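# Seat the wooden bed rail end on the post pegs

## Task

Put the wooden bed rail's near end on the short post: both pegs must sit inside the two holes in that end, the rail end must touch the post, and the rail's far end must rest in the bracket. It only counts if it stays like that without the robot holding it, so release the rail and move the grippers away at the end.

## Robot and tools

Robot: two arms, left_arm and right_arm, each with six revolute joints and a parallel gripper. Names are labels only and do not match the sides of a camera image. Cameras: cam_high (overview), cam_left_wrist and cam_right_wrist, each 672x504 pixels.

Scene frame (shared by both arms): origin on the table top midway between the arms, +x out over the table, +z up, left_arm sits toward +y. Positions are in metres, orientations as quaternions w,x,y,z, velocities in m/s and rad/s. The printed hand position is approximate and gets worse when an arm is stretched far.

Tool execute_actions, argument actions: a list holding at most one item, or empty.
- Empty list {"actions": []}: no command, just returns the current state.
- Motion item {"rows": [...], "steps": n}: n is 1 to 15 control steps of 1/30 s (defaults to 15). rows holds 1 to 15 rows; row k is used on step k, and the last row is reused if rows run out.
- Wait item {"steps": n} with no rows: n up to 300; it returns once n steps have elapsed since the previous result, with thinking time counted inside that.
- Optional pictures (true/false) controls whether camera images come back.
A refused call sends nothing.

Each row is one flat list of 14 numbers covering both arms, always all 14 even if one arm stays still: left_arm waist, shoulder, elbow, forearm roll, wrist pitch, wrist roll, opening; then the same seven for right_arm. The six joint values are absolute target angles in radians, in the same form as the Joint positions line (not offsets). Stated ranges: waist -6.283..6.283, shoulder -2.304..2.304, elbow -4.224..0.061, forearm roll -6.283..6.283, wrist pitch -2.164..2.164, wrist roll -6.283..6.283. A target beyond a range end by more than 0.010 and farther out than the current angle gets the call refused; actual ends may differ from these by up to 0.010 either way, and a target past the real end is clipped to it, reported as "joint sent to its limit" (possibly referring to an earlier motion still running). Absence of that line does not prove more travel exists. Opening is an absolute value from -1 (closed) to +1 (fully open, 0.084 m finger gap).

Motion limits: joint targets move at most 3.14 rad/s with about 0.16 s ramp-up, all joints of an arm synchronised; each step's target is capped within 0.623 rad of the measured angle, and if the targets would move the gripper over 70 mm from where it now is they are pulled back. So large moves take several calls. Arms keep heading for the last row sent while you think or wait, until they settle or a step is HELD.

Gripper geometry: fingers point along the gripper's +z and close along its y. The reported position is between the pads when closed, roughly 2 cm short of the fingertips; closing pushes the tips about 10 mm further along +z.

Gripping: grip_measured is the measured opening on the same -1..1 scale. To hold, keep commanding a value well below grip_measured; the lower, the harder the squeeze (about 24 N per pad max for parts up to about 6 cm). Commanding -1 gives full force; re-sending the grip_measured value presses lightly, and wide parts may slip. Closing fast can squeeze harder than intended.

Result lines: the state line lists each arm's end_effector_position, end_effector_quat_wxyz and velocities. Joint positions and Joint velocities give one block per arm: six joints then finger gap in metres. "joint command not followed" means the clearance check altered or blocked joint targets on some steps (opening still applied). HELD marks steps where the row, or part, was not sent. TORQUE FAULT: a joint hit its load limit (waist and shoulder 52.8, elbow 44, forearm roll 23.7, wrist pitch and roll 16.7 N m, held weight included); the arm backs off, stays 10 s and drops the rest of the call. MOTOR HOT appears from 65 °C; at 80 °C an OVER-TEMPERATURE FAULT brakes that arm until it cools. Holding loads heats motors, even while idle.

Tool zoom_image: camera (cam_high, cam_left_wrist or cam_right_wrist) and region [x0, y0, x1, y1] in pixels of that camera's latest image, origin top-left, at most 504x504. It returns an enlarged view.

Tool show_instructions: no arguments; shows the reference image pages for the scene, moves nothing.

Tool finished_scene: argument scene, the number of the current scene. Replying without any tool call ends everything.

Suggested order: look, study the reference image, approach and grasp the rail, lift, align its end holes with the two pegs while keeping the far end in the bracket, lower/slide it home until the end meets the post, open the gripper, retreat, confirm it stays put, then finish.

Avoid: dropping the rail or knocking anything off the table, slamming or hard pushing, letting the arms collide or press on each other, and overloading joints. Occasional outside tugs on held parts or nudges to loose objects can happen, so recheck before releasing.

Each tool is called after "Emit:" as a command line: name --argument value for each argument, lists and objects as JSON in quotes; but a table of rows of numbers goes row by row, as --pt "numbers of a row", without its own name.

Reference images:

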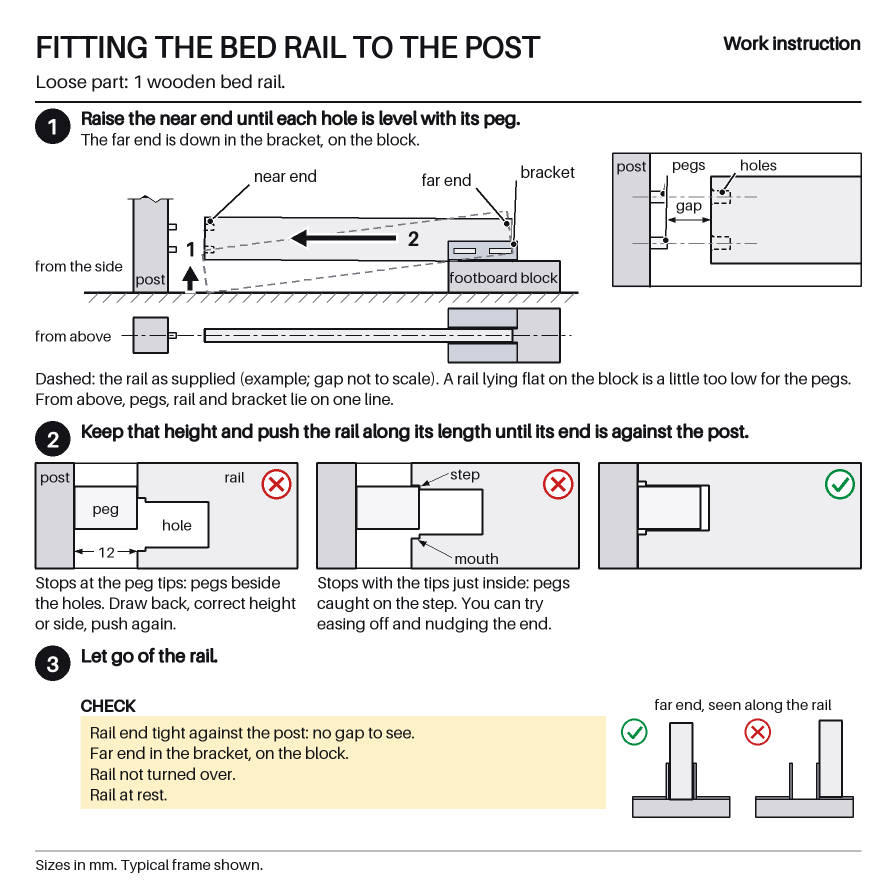

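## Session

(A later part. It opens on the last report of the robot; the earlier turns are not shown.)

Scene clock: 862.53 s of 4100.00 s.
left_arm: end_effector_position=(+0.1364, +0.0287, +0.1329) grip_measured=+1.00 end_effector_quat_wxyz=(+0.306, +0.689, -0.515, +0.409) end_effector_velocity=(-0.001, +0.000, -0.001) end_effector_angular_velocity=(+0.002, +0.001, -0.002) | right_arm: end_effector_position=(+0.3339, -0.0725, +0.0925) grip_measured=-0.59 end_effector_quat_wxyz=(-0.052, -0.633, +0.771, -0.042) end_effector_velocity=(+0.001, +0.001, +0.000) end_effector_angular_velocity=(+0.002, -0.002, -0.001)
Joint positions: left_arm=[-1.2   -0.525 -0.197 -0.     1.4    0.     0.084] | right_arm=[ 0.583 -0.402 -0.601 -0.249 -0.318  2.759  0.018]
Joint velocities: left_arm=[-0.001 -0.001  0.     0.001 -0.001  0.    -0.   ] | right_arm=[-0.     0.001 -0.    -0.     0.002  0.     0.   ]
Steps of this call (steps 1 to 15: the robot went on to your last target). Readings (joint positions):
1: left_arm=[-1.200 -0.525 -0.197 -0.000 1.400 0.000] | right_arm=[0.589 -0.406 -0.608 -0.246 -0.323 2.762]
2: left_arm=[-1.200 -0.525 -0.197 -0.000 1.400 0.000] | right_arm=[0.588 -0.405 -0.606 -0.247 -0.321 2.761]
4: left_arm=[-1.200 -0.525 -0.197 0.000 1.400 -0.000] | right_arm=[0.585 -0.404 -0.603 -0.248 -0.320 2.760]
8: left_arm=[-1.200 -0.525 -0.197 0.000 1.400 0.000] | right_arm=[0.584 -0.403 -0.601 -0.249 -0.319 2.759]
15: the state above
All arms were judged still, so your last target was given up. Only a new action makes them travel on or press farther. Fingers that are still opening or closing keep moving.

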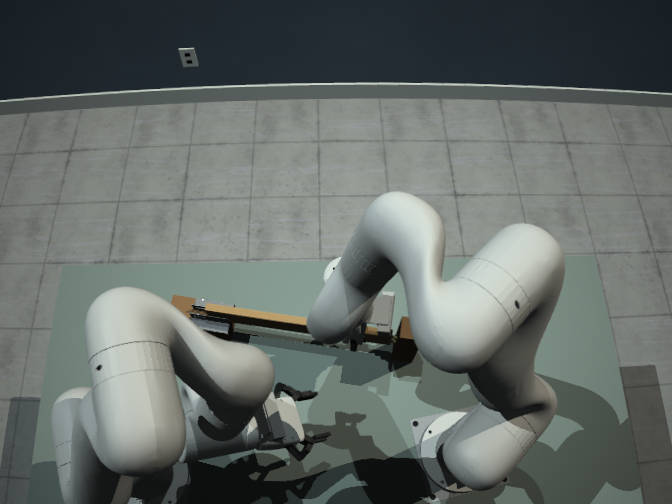

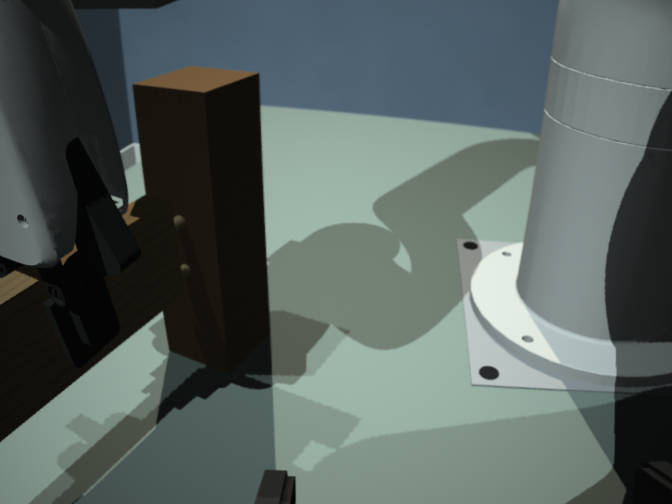

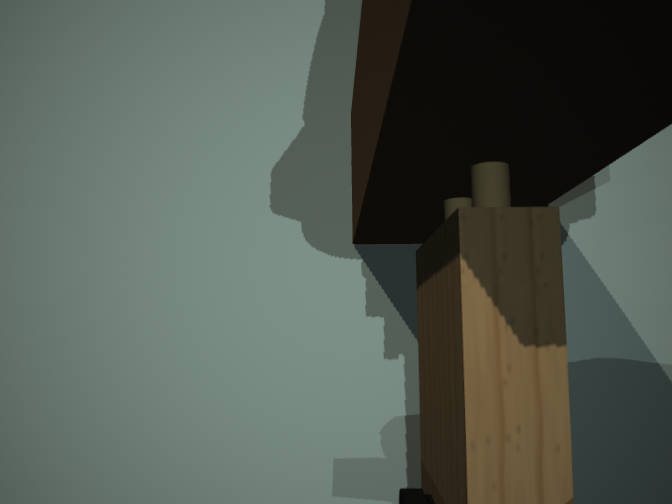

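Emit:
execute_actions --actions '[{"rows":[[-1.2,-0.525,-0.197,0,1.4,0,1,0.5981,-0.4148,-0.6227,-0.241,-0.3329,2.7661,-1]],"steps":15}]'

Emit:
execute_actions --actions '[{"steps":10}]'

Scene clock: 893.83 s of 4100.00 s.
left_arm: end_effector_position=(+0.1364, +0.0287, +0.1329) grip_measured=+1.00 end_effector_quat_wxyz=(+0.306, +0.689, -0.515, +0.409) end_effector_velocity=(-0.000, -0.000, -0.000) end_effector_angular_velocity=(-0.000, -0.000, -0.000) | right_arm: end_effector_position=(+0.3350, -0.0648, +0.0928) grip_measured=-0.59 end_effector_quat_wxyz=(-0.056, -0.633, +0.771, -0.044) end_effector_velocity=(+0.003, +0.005, +0.001) end_effector_angular_velocity=(+0.011, -0.008, +0.002)
Joint positions: left_arm=[-1.2   -0.525 -0.197 -0.     1.4   -0.     0.084] | right_arm=[ 0.598 -0.415 -0.622 -0.241 -0.334  2.766  0.018]
Joint velocities: left_arm=[-0.    -0.001 -0.001  0.    -0.     0.     0.   ] | right_arm=[ 0.003  0.    -0.006  0.002  0.007  0.     0.   ]
Steps of this call (steps 1 to 90: nothing new was sent; then 27.80 s passed at rest; steps 91 to 105: all 15 steps of this action). Readings (joint positions):
91: left_arm=[-1.200 -0.525 -0.197 -0.000 1.400 -0.000] | right_arm=[0.583 -0.402 -0.601 -0.249 -0.318 2.759]
92: left_arm=[-1.200 -0.525 -0.197 0.000 1.400 0.000] | right_arm=[0.585 -0.404 -0.603 -0.248 -0.321 2.760]
94: left_arm=[-1.200 -0.525 -0.197 0.000 1.400 -0.000] | right_arm=[0.589 -0.409 -0.610 -0.246 -0.332 2.763]
98: left_arm=[-1.200 -0.525 -0.197 0.000 1.400 0.000] | right_arm=[0.595 -0.414 -0.619 -0.242 -0.336 2.765]
105: the state above

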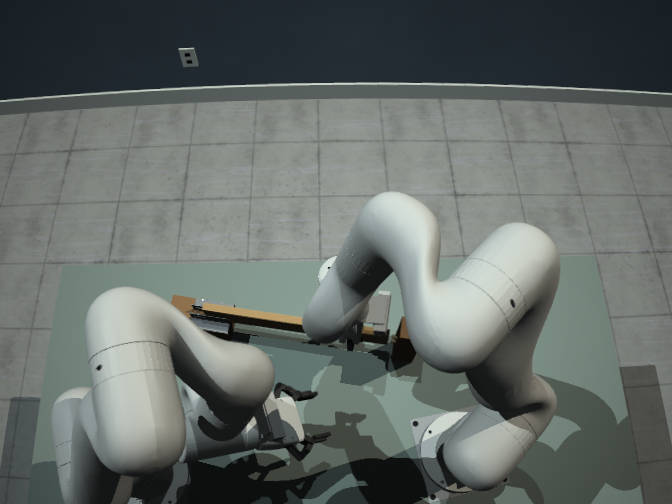

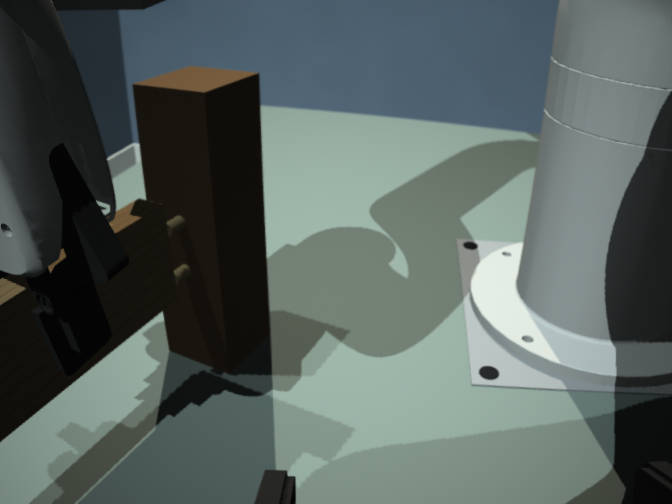

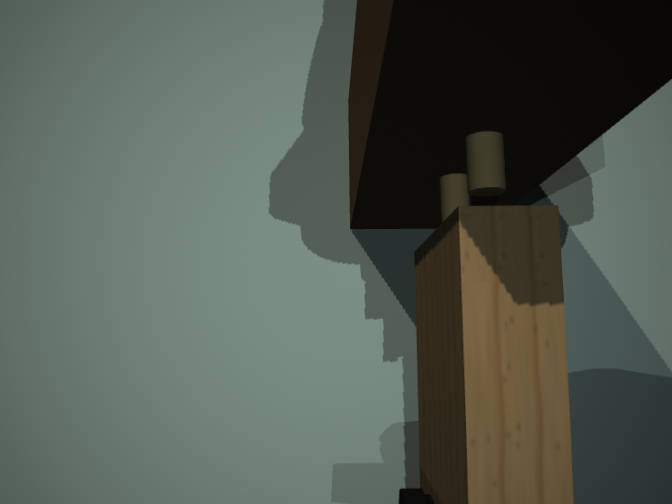

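Scene clock: 894.17 s of 4100.00 s.
left_arm: end_effector_position=(+0.1364, +0.0287, +0.1329) grip_measured=+1.00 end_effector_quat_wxyz=(+0.306, +0.689, -0.515, +0.409) end_effector_velocity=(+0.000, +0.000, -0.000) end_effector_angular_velocity=(+0.001, +0.000, +0.001) | right_arm: end_effector_position=(+0.3354, -0.0642, +0.0929) grip_measured=-0.59 end_effector_quat_wxyz=(-0.055, -0.633, +0.771, -0.044) end_effector_velocity=(-0.000, +0.000, -0.000) end_effector_angular_velocity=(+0.001, -0.000, +0.001)
Joint positions: left_arm=[-1.2   -0.525 -0.197  0.     1.4    0.     0.084] | right_arm=[ 0.598 -0.415 -0.623 -0.241 -0.333  2.766  0.018]
Joint velocities: left_arm=[ 0.001 -0.     0.001  0.    -0.     0.    -0.   ] | right_arm=[ 0.     0.     0.001  0.     0.001 -0.001  0.   ]
Steps of this call (steps 1 to 10: the robot went on to your last target). Readings (joint positions):
1: left_arm=[-1.200 -0.525 -0.197 0.000 1.400 0.000] | right_arm=[0.598 -0.415 -0.622 -0.241 -0.334 2.766]
2: left_arm=[-1.200 -0.525 -0.197 -0.000 1.400 0.000] | right_arm=[0.598 -0.415 -0.622 -0.241 -0.334 2.766]
4: left_arm=[-1.200 -0.525 -0.197 0.000 1.400 -0.000] | right_arm=[0.598 -0.415 -0.622 -0.241 -0.334 2.766]
8: left_arm=[-1.200 -0.525 -0.197 -0.000 1.400 -0.000] | right_arm=[0.598 -0.415 -0.623 -0.241 -0.333 2.766]
10: the state above

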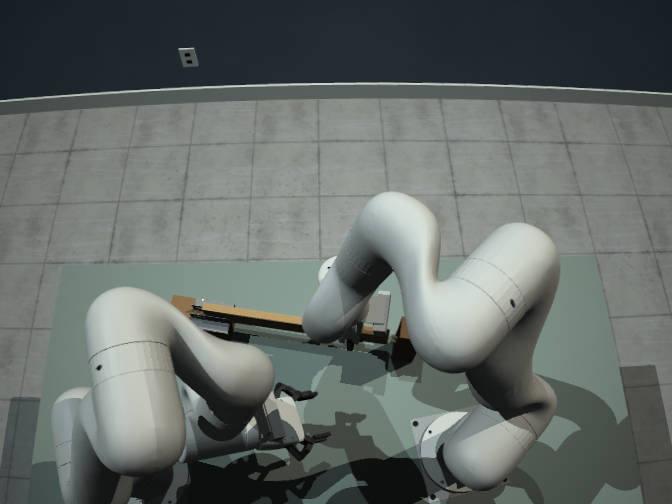

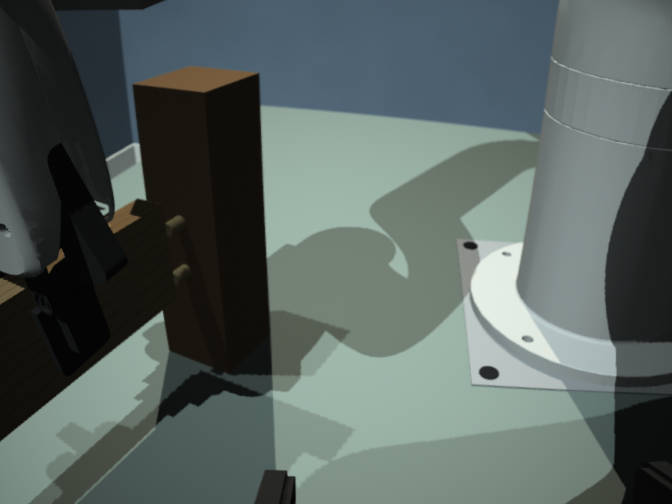

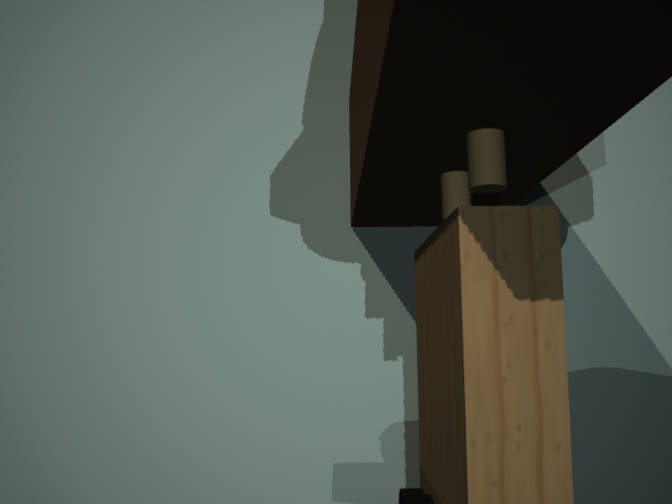

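Emit:
execute_actions --actions '[{"rows":[[-1.2,-0.525,-0.197,0,1.4,0,1,0.5944,-0.4089,-0.6173,-0.243,-0.3336,2.7644,-1],[-1.2,-0.525,-0.197,0,1.4,0,1,0.5944,-0.4089,-0.6173,-0.243,-0.3336,2.7644,-1],[-1.2,-0.525,-0.197,0,1.4,0,1,0.5907,-0.4058,-0.6119,-0.245,-0.3314,2.7627,-1],[-1.2,-0.525,-0.197,0,1.4,0,1,0.5907,-0.4058,-0.6119,-0.245,-0.3314,2.7627,-1],[-1.2,-0.525,-0.197,0,1.4,0,1,0.5907,-0.4058,-0.6119,-0.245,-0.3314,2.7627,-1],[-1.2,-0.525,-0.197,0,1.4,0,1,0.587,-0.4027,-0.6065,-0.247,-0.3292,2.761,-1],[-1.2,-0.525,-0.197,0,1.4,0,1,0.587,-0.4027,-0.6065,-0.247,-0.3292,2.761,-1],[-1.2,-0.525,-0.197,0,1.4,0,1,0.587,-0.4027,-0.6065,-0.247,-0.3292,2.761,-1],[-1.2,-0.525,-0.197,0,1.4,0,1,0.5851,-0.4011,-0.6038,-0.248,-0.3281,2.7601,-1],[-1.2,-0.525,-0.197,0,1.4,0,1,0.5851,-0.4011,-0.6038,-0.248,-0.3281,2.7601,-1],[-1.2,-0.525,-0.197,0,1.4,0,1,0.5851,-0.4011,-0.6038,-0.248,-0.3281,2.7601,-1],[-1.2,-0.525,-0.197,0,1.4,0,1,0.5833,-0.3996,-0.6011,-0.249,-0.327,2.7593,-1]],"steps":15}]'

Emit:
execute_actions --actions '[{"steps":12}]'

Scene clock: 915.40 s of 4100.00 s.
left_arm: end_effector_position=(+0.1364, +0.0287, +0.1329) grip_measured=+1.00 end_effector_quat_wxyz=(+0.306, +0.689, -0.515, +0.409) end_effector_velocity=(-0.001, +0.000, -0.000) end_effector_angular_velocity=(+0.001, +0.001, -0.002) | right_arm: end_effector_position=(+0.3342, -0.0718, +0.0940) grip_measured=-0.59 end_effector_quat_wxyz=(-0.053, -0.633, +0.771, -0.043) end_effector_velocity=(+0.002, -0.003, +0.001) end_effector_angular_velocity=(+0.018, -0.012, +0.003)
Joint positions: left_arm=[-1.2   -0.525 -0.197  0.     1.4   -0.     0.084] | right_arm=[ 0.585 -0.401 -0.604 -0.248 -0.325  2.76   0.018]
Joint velocities: left_arm=[-0.001 -0.001  0.     0.001  0.001 -0.     0.   ] | right_arm=[-0.012  0.014  0.014 -0.007  0.023 -0.007  0.   ]
Steps of this call (steps 1 to 15: the robot went on to your last target; steps 16 to 90: nothing new was sent; then 17.73 s passed at rest; steps 91 to 105: all 15 steps of this action). Readings (joint positions):
91: left_arm=[-1.200 -0.525 -0.197 -0.000 1.400 -0.000] | right_arm=[0.598 -0.415 -0.623 -0.241 -0.333 2.766]
92: left_arm=[-1.200 -0.525 -0.197 -0.000 1.400 -0.000] | right_arm=[0.598 -0.414 -0.622 -0.241 -0.333 2.766]
94: left_arm=[-1.200 -0.525 -0.197 0.000 1.400 0.000] | right_arm=[0.596 -0.411 -0.619 -0.242 -0.332 2.765]
98: left_arm=[-1.200 -0.525 -0.197 0.000 1.400 0.000] | right_arm=[0.590 -0.406 -0.612 -0.245 -0.331 2.763]
105: the state above

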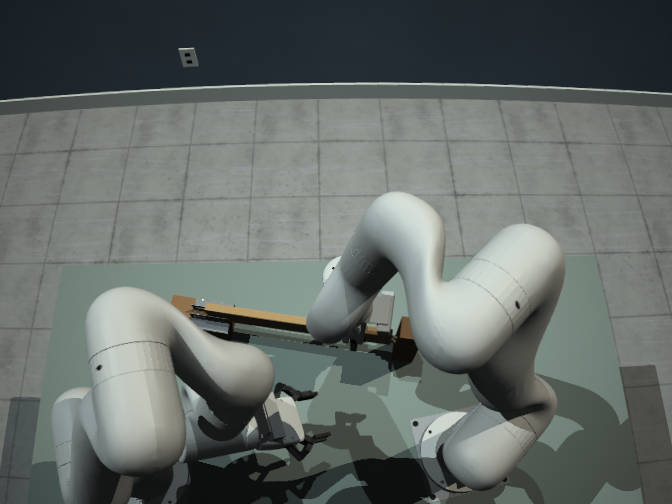

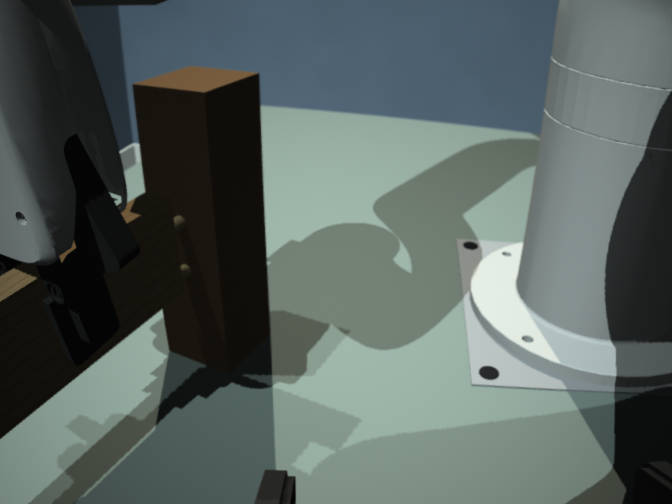

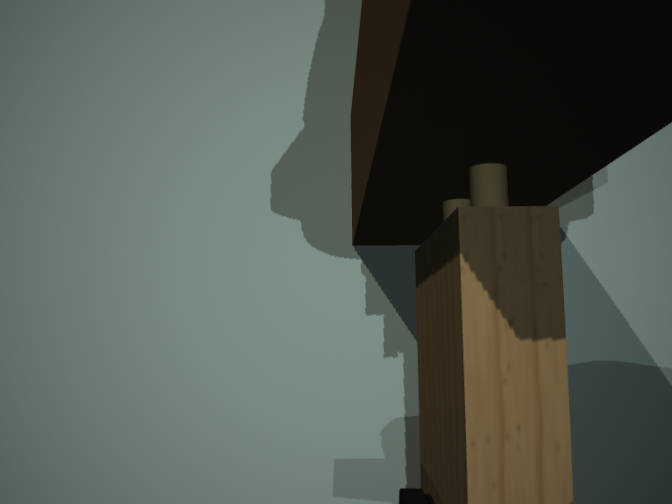

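Scene clock: 915.80 s of 4100.00 s.
left_arm: end_effector_position=(+0.1364, +0.0287, +0.1329) grip_measured=+1.00 end_effector_quat_wxyz=(+0.306, +0.689, -0.515, +0.409) end_effector_velocity=(-0.000, -0.001, +0.001) end_effector_angular_velocity=(-0.001, -0.001, +0.000) | right_arm: end_effector_position=(+0.3342, -0.0725, +0.0940) grip_measured=-0.59 end_effector_quat_wxyz=(-0.053, -0.633, +0.771, -0.043) end_effector_velocity=(+0.000, -0.001, +0.000) end_effector_angular_velocity=(-0.000, -0.001, -0.003)
Joint positions: left_arm=[-1.2   -0.525 -0.197  0.     1.4   -0.     0.084] | right_arm=[ 0.584 -0.399 -0.602 -0.249 -0.324  2.759  0.018]
Joint velocities: left_arm=[-0.001  0.001 -0.001 -0.001 -0.    -0.     0.   ] | right_arm=[-0.002  0.001  0.    -0.001 -0.     0.002  0.   ]
Steps of this call (steps 1 to 12: the robot went on to your last target). Readings (joint positions):
1: left_arm=[-1.200 -0.525 -0.197 -0.000 1.400 -0.000] | right_arm=[0.585 -0.400 -0.603 -0.248 -0.324 2.760]
2: left_arm=[-1.200 -0.525 -0.197 0.000 1.400 0.000] | right_arm=[0.585 -0.400 -0.603 -0.248 -0.324 2.760]
4: left_arm=[-1.200 -0.525 -0.197 -0.000 1.400 -0.000] | right_arm=[0.584 -0.400 -0.603 -0.248 -0.324 2.759]
8: left_arm=[-1.200 -0.525 -0.197 -0.000 1.400 0.000] | right_arm=[0.584 -0.399 -0.602 -0.249 -0.323 2.759]
12: the state above

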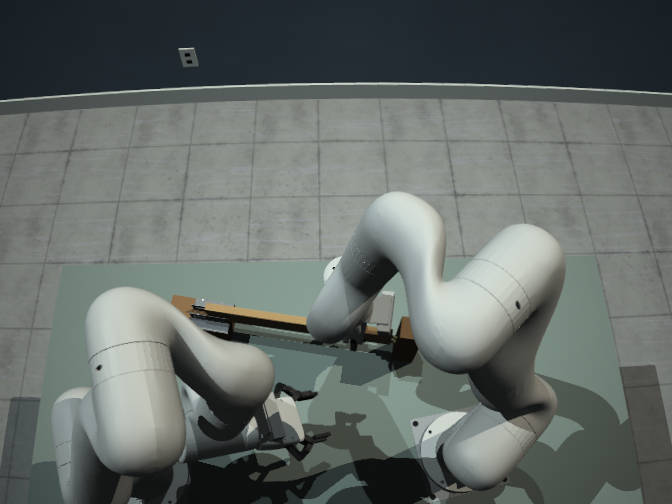

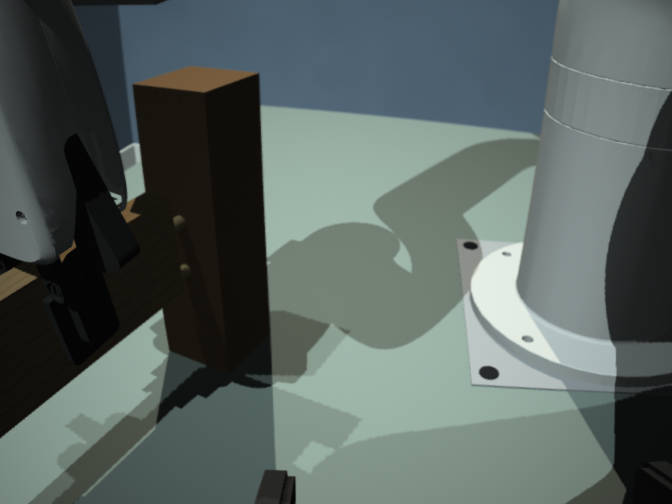

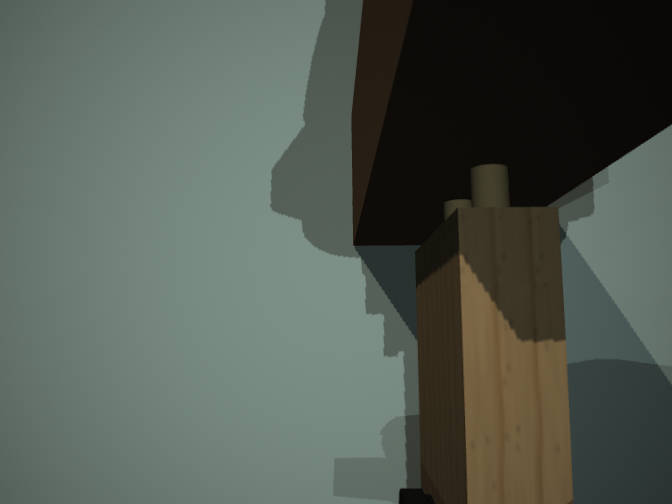

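Emit:
zoom_image --camera "cam_left_wrist" --region '[100, 170, 260, 330]'

Region (100, 170, 260, 330) of cam_left_wrist's 672x504 image, scaled by 3.150, with more detail than that image has.

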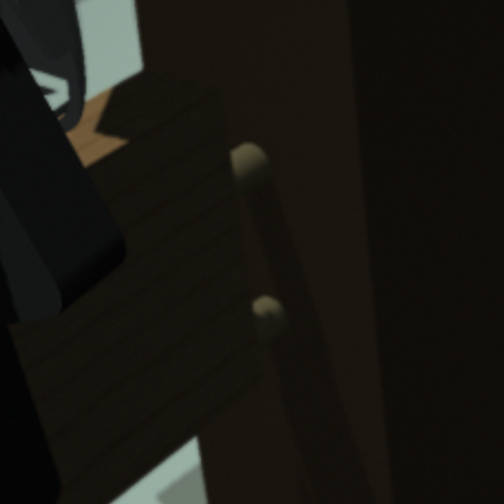

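Emit:
execute_actions --actions '[{"rows":[[-1.2,-0.525,-0.197,0,1.4,0,1,0.5944,-0.4089,-0.6173,-0.243,-0.3336,2.7644,-1],[-1.2,-0.525,-0.197,0,1.4,0,1,0.5944,-0.4089,-0.6173,-0.243,-0.3336,2.7644,-1],[-1.2,-0.525,-0.197,0,1.4,0,1,0.5944,-0.4089,-0.6173,-0.243,-0.3336,2.7644,-1],[-1.2,-0.525,-0.197,0,1.4,0,1,0.5944,-0.4089,-0.6173,-0.243,-0.3336,2.7644,-1],[-1.2,-0.525,-0.197,0,1.4,0,1,0.5944,-0.4089,-0.6173,-0.243,-0.3336,2.7644,-1],[-1.2,-0.525,-0.197,0,1.4,0,1,0.5944,-0.417,-0.6173,-0.243,-0.3255,2.7644,-1],[-1.2,-0.525,-0.197,0,1.4,0,1,0.5944,-0.4257,-0.6173,-0.243,-0.3168,2.7644,-1]],"steps":15}]'

Emit:
execute_actions --actions '[{"steps":10}]'

Emit:
zoom_image --camera "cam_left_wrist" --region '[100, 170, 260, 330]'

Scene clock: 961.77 s of 4100.00 s.
left_arm: end_effector_position=(+0.1364, +0.0287, +0.1329) grip_measured=+1.00 end_effector_quat_wxyz=(+0.306, +0.689, -0.515, +0.409) end_effector_velocity=(-0.000, -0.000, +0.000) end_effector_angular_velocity=(-0.001, -0.000, -0.001) | right_arm: end_effector_position=(+0.3335, -0.0672, +0.0875) grip_measured=-0.59 end_effector_quat_wxyz=(-0.056, -0.633, +0.771, -0.042) end_effector_velocity=(+0.003, +0.006, -0.002) end_effector_angular_velocity=(+0.014, -0.009, +0.001)
Joint positions: left_arm=[-1.2   -0.525 -0.197  0.     1.4   -0.     0.084] | right_arm=[ 0.594 -0.425 -0.616 -0.243 -0.319  2.764  0.018]
Joint velocities: left_arm=[0.    0.001 0.    0.001 0.    0.    0.   ] | right_arm=[ 0.002 -0.008 -0.007  0.001  0.018  0.001  0.   ]
Steps of this call (steps 1 to 15: the robot went on to your last target; steps 16 to 90: nothing new was sent; then 42.47 s passed at rest; steps 91 to 105: all 15 steps of this action). Readings (joint positions):
91: left_arm=[-1.200 -0.525 -0.197 0.000 1.400 0.000] | right_arm=[0.583 -0.400 -0.602 -0.249 -0.323 2.759]
92: left_arm=[-1.200 -0.525 -0.197 0.000 1.400 0.000] | right_arm=[0.584 -0.401 -0.603 -0.248 -0.325 2.760]
94: left_arm=[-1.200 -0.525 -0.197 -0.000 1.400 0.000] | right_arm=[0.588 -0.405 -0.608 -0.247 -0.332 2.762]
98: left_arm=[-1.200 -0.525 -0.197 0.000 1.400 0.000] | right_arm=[0.592 -0.413 -0.612 -0.244 -0.334 2.764]
105: the state above

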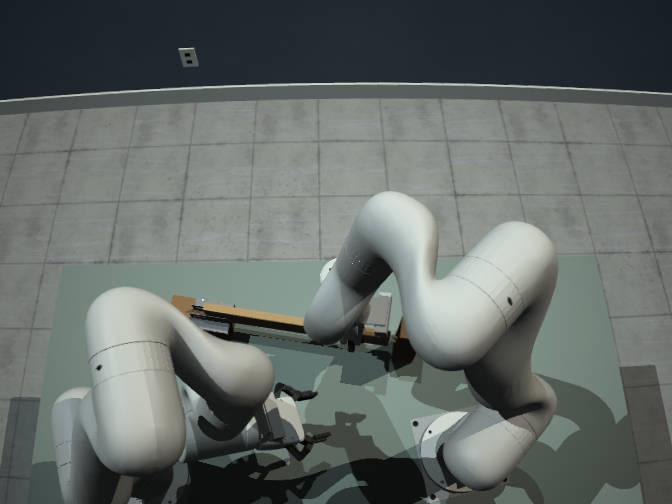

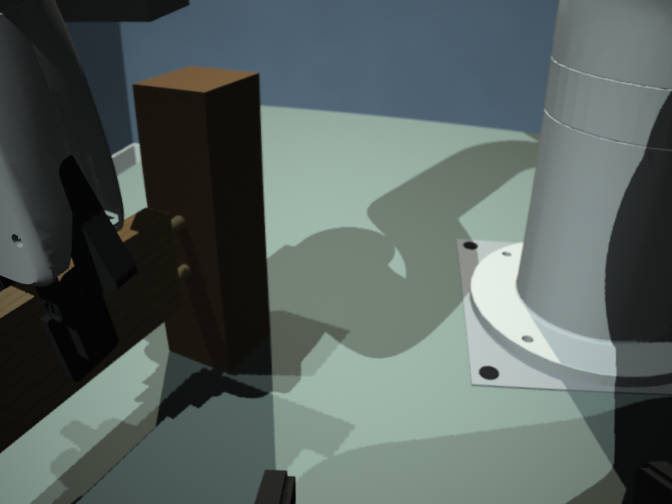

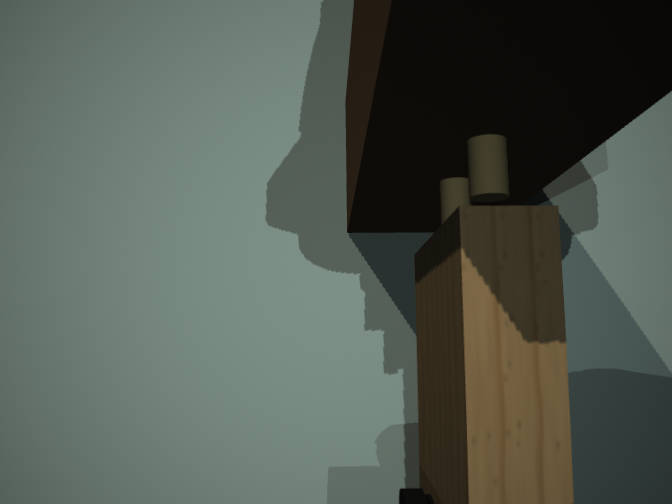

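Scene clock: 962.10 s of 4100.00 s.
left_arm: end_effector_position=(+0.1364, +0.0287, +0.1329) grip_measured=+1.00 end_effector_quat_wxyz=(+0.306, +0.689, -0.515, +0.409) end_effector_velocity=(-0.000, +0.000, -0.000) end_effector_angular_velocity=(+0.001, +0.000, -0.001) | right_arm: end_effector_position=(+0.3339, -0.0664, +0.0874) grip_measured=-0.59 end_effector_quat_wxyz=(-0.055, -0.633, +0.771, -0.042) end_effector_velocity=(+0.000, +0.001, -0.000) end_effector_angular_velocity=(+0.003, -0.002, -0.000)
Joint positions: left_arm=[-1.2   -0.525 -0.197 -0.     1.4   -0.     0.084] | right_arm=[ 0.594 -0.426 -0.617 -0.243 -0.317  2.764  0.018]
Joint velocities: left_arm=[-0.    -0.001  0.     0.001 -0.     0.    -0.   ] | right_arm=[0.    0.    0.    0.    0.004 0.    0.   ]
Steps of this call (steps 1 to 10: the robot went on to your last target). Readings (joint positions):
1: left_arm=[-1.200 -0.525 -0.197 -0.000 1.400 0.000] | right_arm=[0.594 -0.425 -0.617 -0.243 -0.318 2.764]
2: left_arm=[-1.200 -0.525 -0.197 0.000 1.400 0.000] | right_arm=[0.594 -0.425 -0.617 -0.243 -0.318 2.764]
4: left_arm=[-1.200 -0.525 -0.197 -0.000 1.400 -0.000] | right_arm=[0.594 -0.426 -0.617 -0.243 -0.318 2.764]
8: left_arm=[-1.200 -0.525 -0.197 -0.000 1.400 0.000] | right_arm=[0.594 -0.426 -0.617 -0.243 -0.317 2.764]
10: the state above

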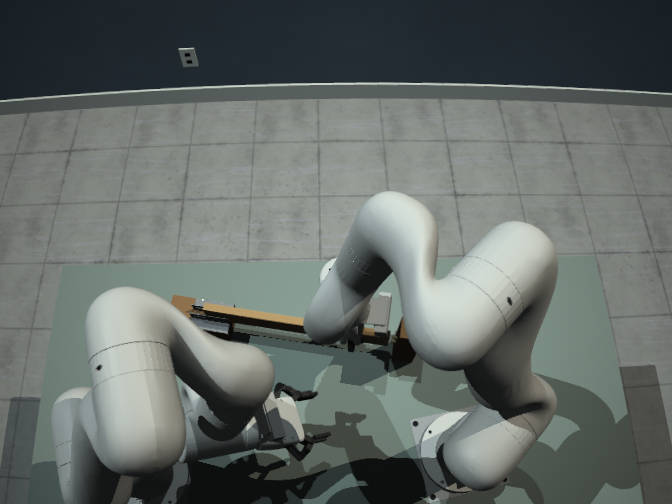

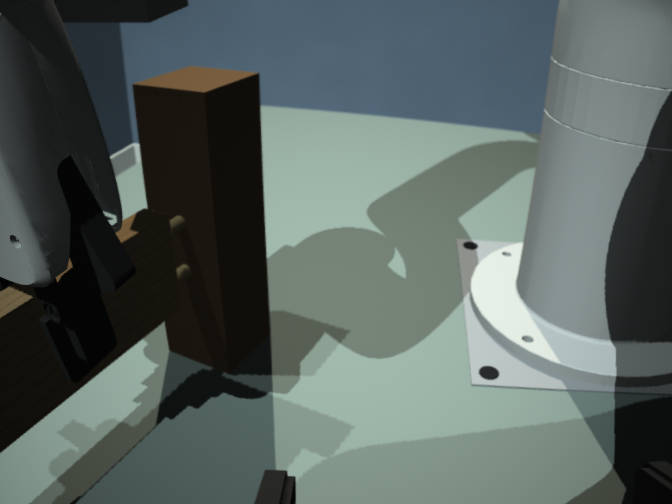

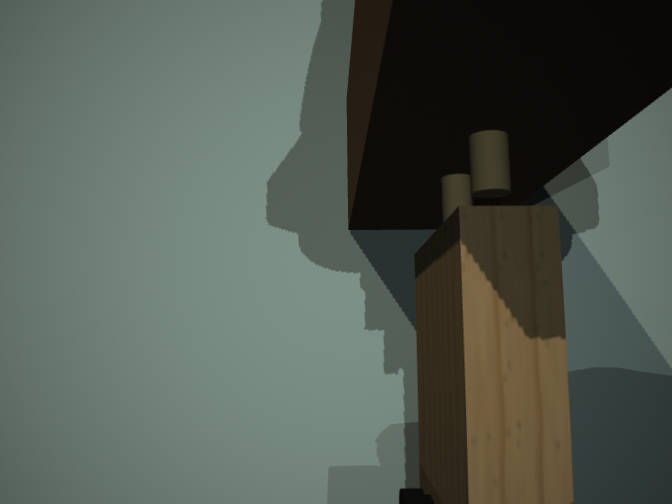

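Region (100, 170, 260, 330) of cam_left_wrist's 672x504 image, scaled by 3.150, with more detail than that image has.

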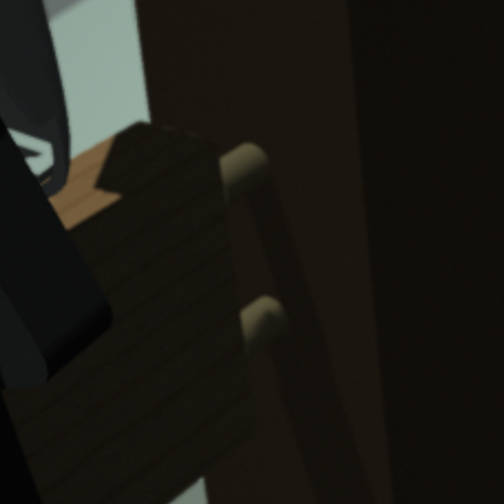

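Emit:
execute_actions --actions '[{"rows":[[-1.2,-0.525,-0.197,0,1.4,0,1,0.5944,-0.4281,-0.6173,-0.243,-0.3144,2.7644,-1],[-1.2,-0.525,-0.197,0,1.4,0,1,0.5944,-0.4281,-0.6173,-0.243,-0.3144,2.7644,-1],[-1.2,-0.525,-0.197,0,1.4,0,1,0.5907,-0.425,-0.6119,-0.245,-0.3122,2.7627,-1],[-1.2,-0.525,-0.197,0,1.4,0,1,0.5907,-0.425,-0.6119,-0.245,-0.3122,2.7627,-1],[-1.2,-0.525,-0.197,0,1.4,0,1,0.5907,-0.425,-0.6119,-0.245,-0.3122,2.7627,-1],[-1.2,-0.525,-0.197,0,1.4,0,1,0.587,-0.4219,-0.6065,-0.247,-0.31,2.761,-1],[-1.2,-0.525,-0.197,0,1.4,0,1,0.587,-0.4219,-0.6065,-0.247,-0.31,2.761,-1],[-1.2,-0.525,-0.197,0,1.4,0,1,0.587,-0.4219,-0.6065,-0.247,-0.31,2.761,-1],[-1.2,-0.525,-0.197,0,1.4,0,1,0.5833,-0.4188,-0.6011,-0.249,-0.3078,2.7593,-1],[-1.2,-0.525,-0.197,0,1.4,0,1,0.5833,-0.4188,-0.6011,-0.249,-0.3078,2.7593,-1],[-1.2,-0.525,-0.197,0,1.4,0,1,0.5833,-0.4188,-0.6011,-0.249,-0.3078,2.7593,-1],[-1.2,-0.525,-0.197,0,1.4,0,1,0.5796,-0.4157,-0.5957,-0.251,-0.3056,2.7576,-1]],"steps":15}]'

Emit:
execute_actions --actions '[{"steps":12}]'

Scene clock: 992.53 s of 4100.00 s.
left_arm: end_effector_position=(+0.1364, +0.0287, +0.1329) grip_measured=+1.00 end_effector_quat_wxyz=(+0.306, +0.689, -0.515, +0.409) end_effector_velocity=(+0.001, +0.001, -0.001) end_effector_angular_velocity=(+0.002, +0.000, +0.002) | right_arm: end_effector_position=(+0.3323, -0.0737, +0.0865) grip_measured=-0.59 end_effector_quat_wxyz=(-0.055, -0.634, +0.771, -0.041) end_effector_velocity=(+0.003, -0.002, +0.000) end_effector_angular_velocity=(+0.044, -0.027, +0.007)
Joint positions: left_arm=[-1.2   -0.525 -0.197 -0.     1.4    0.     0.084] | right_arm=[ 0.582 -0.417 -0.6   -0.25  -0.305  2.759  0.018]
Joint velocities: left_arm=[ 0.002 -0.002  0.    -0.001  0.     0.    -0.   ] | right_arm=[-0.018  0.023  0.03  -0.01   0.06  -0.013  0.   ]
Steps of this call (steps 1 to 15: the robot went on to your last target; steps 16 to 90: nothing new was sent; then 26.93 s passed at rest; steps 91 to 105: all 15 steps of this action). Readings (joint positions):
91: left_arm=[-1.200 -0.525 -0.197 -0.000 1.400 -0.000] | right_arm=[0.594 -0.426 -0.617 -0.243 -0.317 2.764]
92: left_arm=[-1.200 -0.525 -0.197 -0.000 1.400 -0.000] | right_arm=[0.594 -0.426 -0.617 -0.243 -0.316 2.764]
94: left_arm=[-1.200 -0.525 -0.197 0.000 1.400 -0.000] | right_arm=[0.594 -0.427 -0.617 -0.243 -0.315 2.764]
98: left_arm=[-1.200 -0.525 -0.197 -0.000 1.400 -0.000] | right_arm=[0.590 -0.424 -0.612 -0.245 -0.311 2.762]
105: the state above

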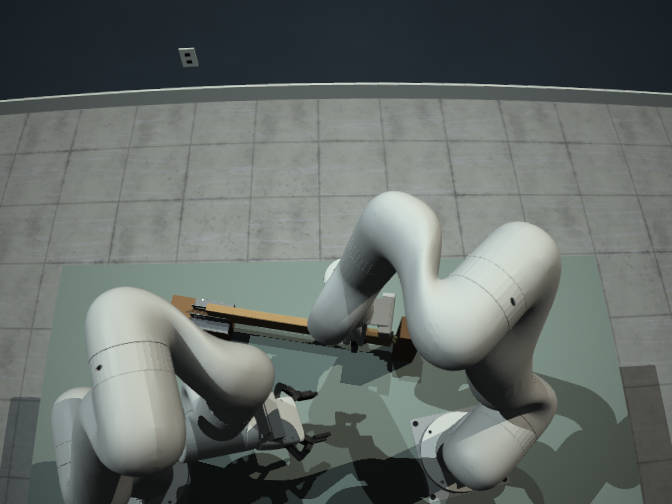

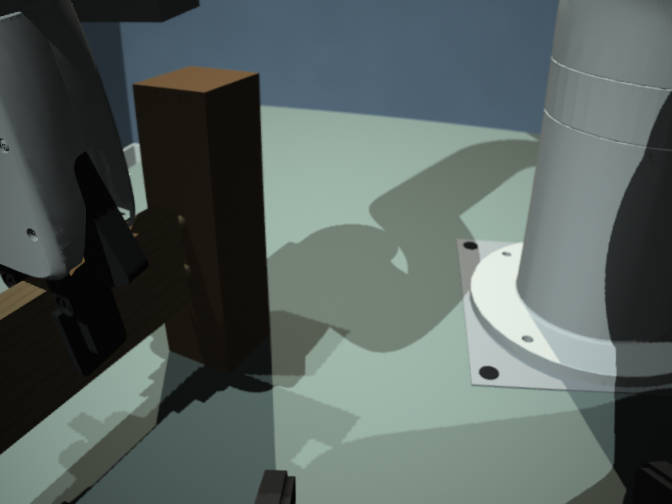

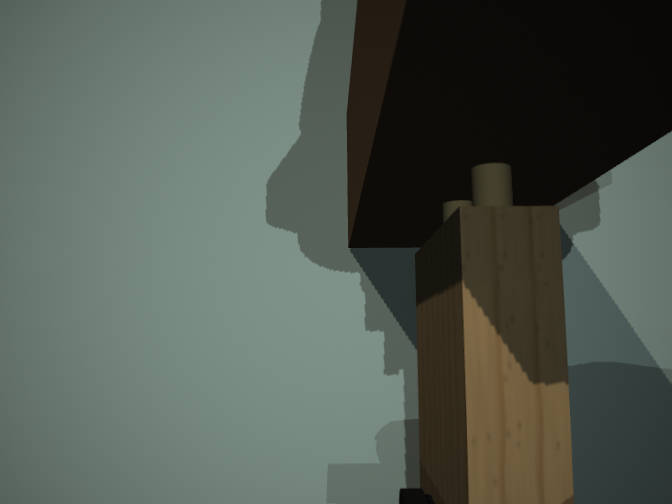

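Scene clock: 992.93 s of 4100.00 s.
left_arm: end_effector_position=(+0.1364, +0.0287, +0.1329) grip_measured=+1.00 end_effector_quat_wxyz=(+0.306, +0.689, -0.515, +0.409) end_effector_velocity=(+0.001, +0.000, +0.000) end_effector_angular_velocity=(-0.000, -0.000, +0.002) | right_arm: end_effector_position=(+0.3323, -0.0744, +0.0865) grip_measured=-0.59 end_effector_quat_wxyz=(-0.053, -0.634, +0.771, -0.040) end_effector_velocity=(+0.001, -0.000, -0.000) end_effector_angular_velocity=(+0.003, -0.002, -0.002)
Joint positions: left_arm=[-1.2   -0.525 -0.197 -0.     1.4    0.     0.084] | right_arm=[ 0.58  -0.416 -0.597 -0.251 -0.302  2.758  0.018]
Joint velocities: left_arm=[ 0.001  0.    -0.    -0.001  0.    -0.     0.   ] | right_arm=[-0.002  0.001  0.002 -0.001  0.004  0.001  0.   ]
Steps of this call (steps 1 to 12: the robot went on to your last target). Readings (joint positions):
1: left_arm=[-1.200 -0.525 -0.197 -0.000 1.400 -0.000] | right_arm=[0.582 -0.417 -0.599 -0.250 -0.304 2.758]
2: left_arm=[-1.200 -0.525 -0.197 -0.000 1.400 0.000] | right_arm=[0.581 -0.416 -0.598 -0.250 -0.303 2.758]
4: left_arm=[-1.200 -0.525 -0.197 0.000 1.400 -0.000] | right_arm=[0.581 -0.416 -0.598 -0.250 -0.302 2.758]
8: left_arm=[-1.200 -0.525 -0.197 -0.000 1.400 0.000] | right_arm=[0.581 -0.416 -0.597 -0.250 -0.302 2.758]
12: the state above

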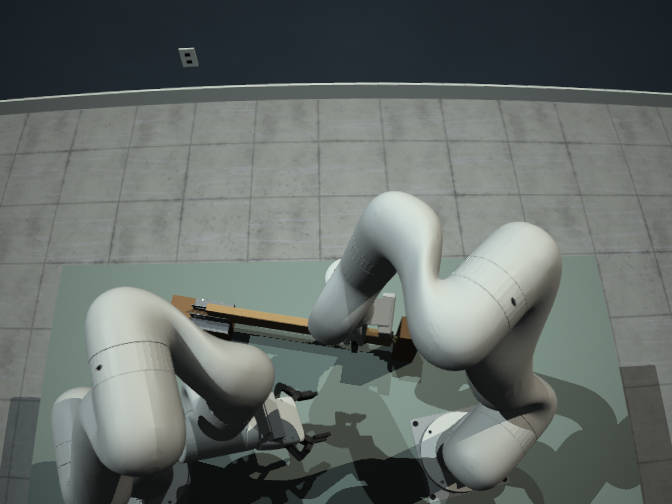

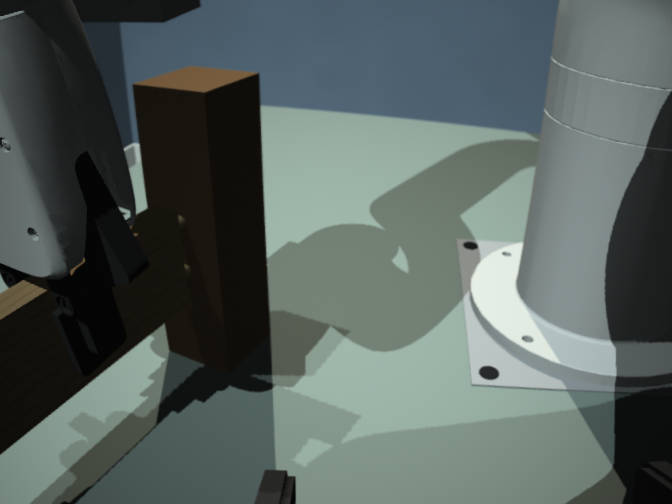

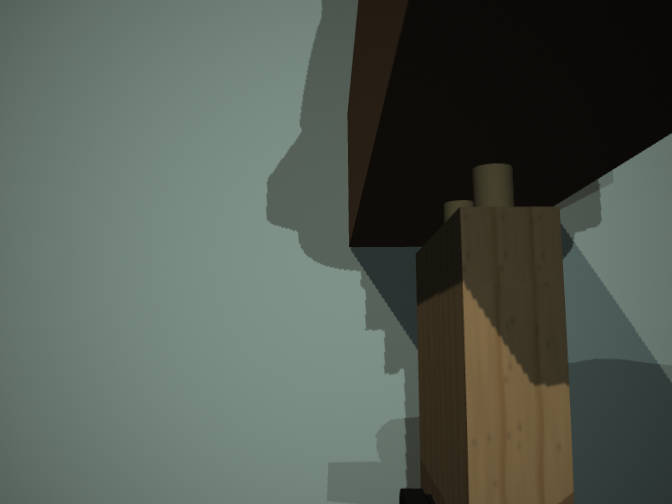

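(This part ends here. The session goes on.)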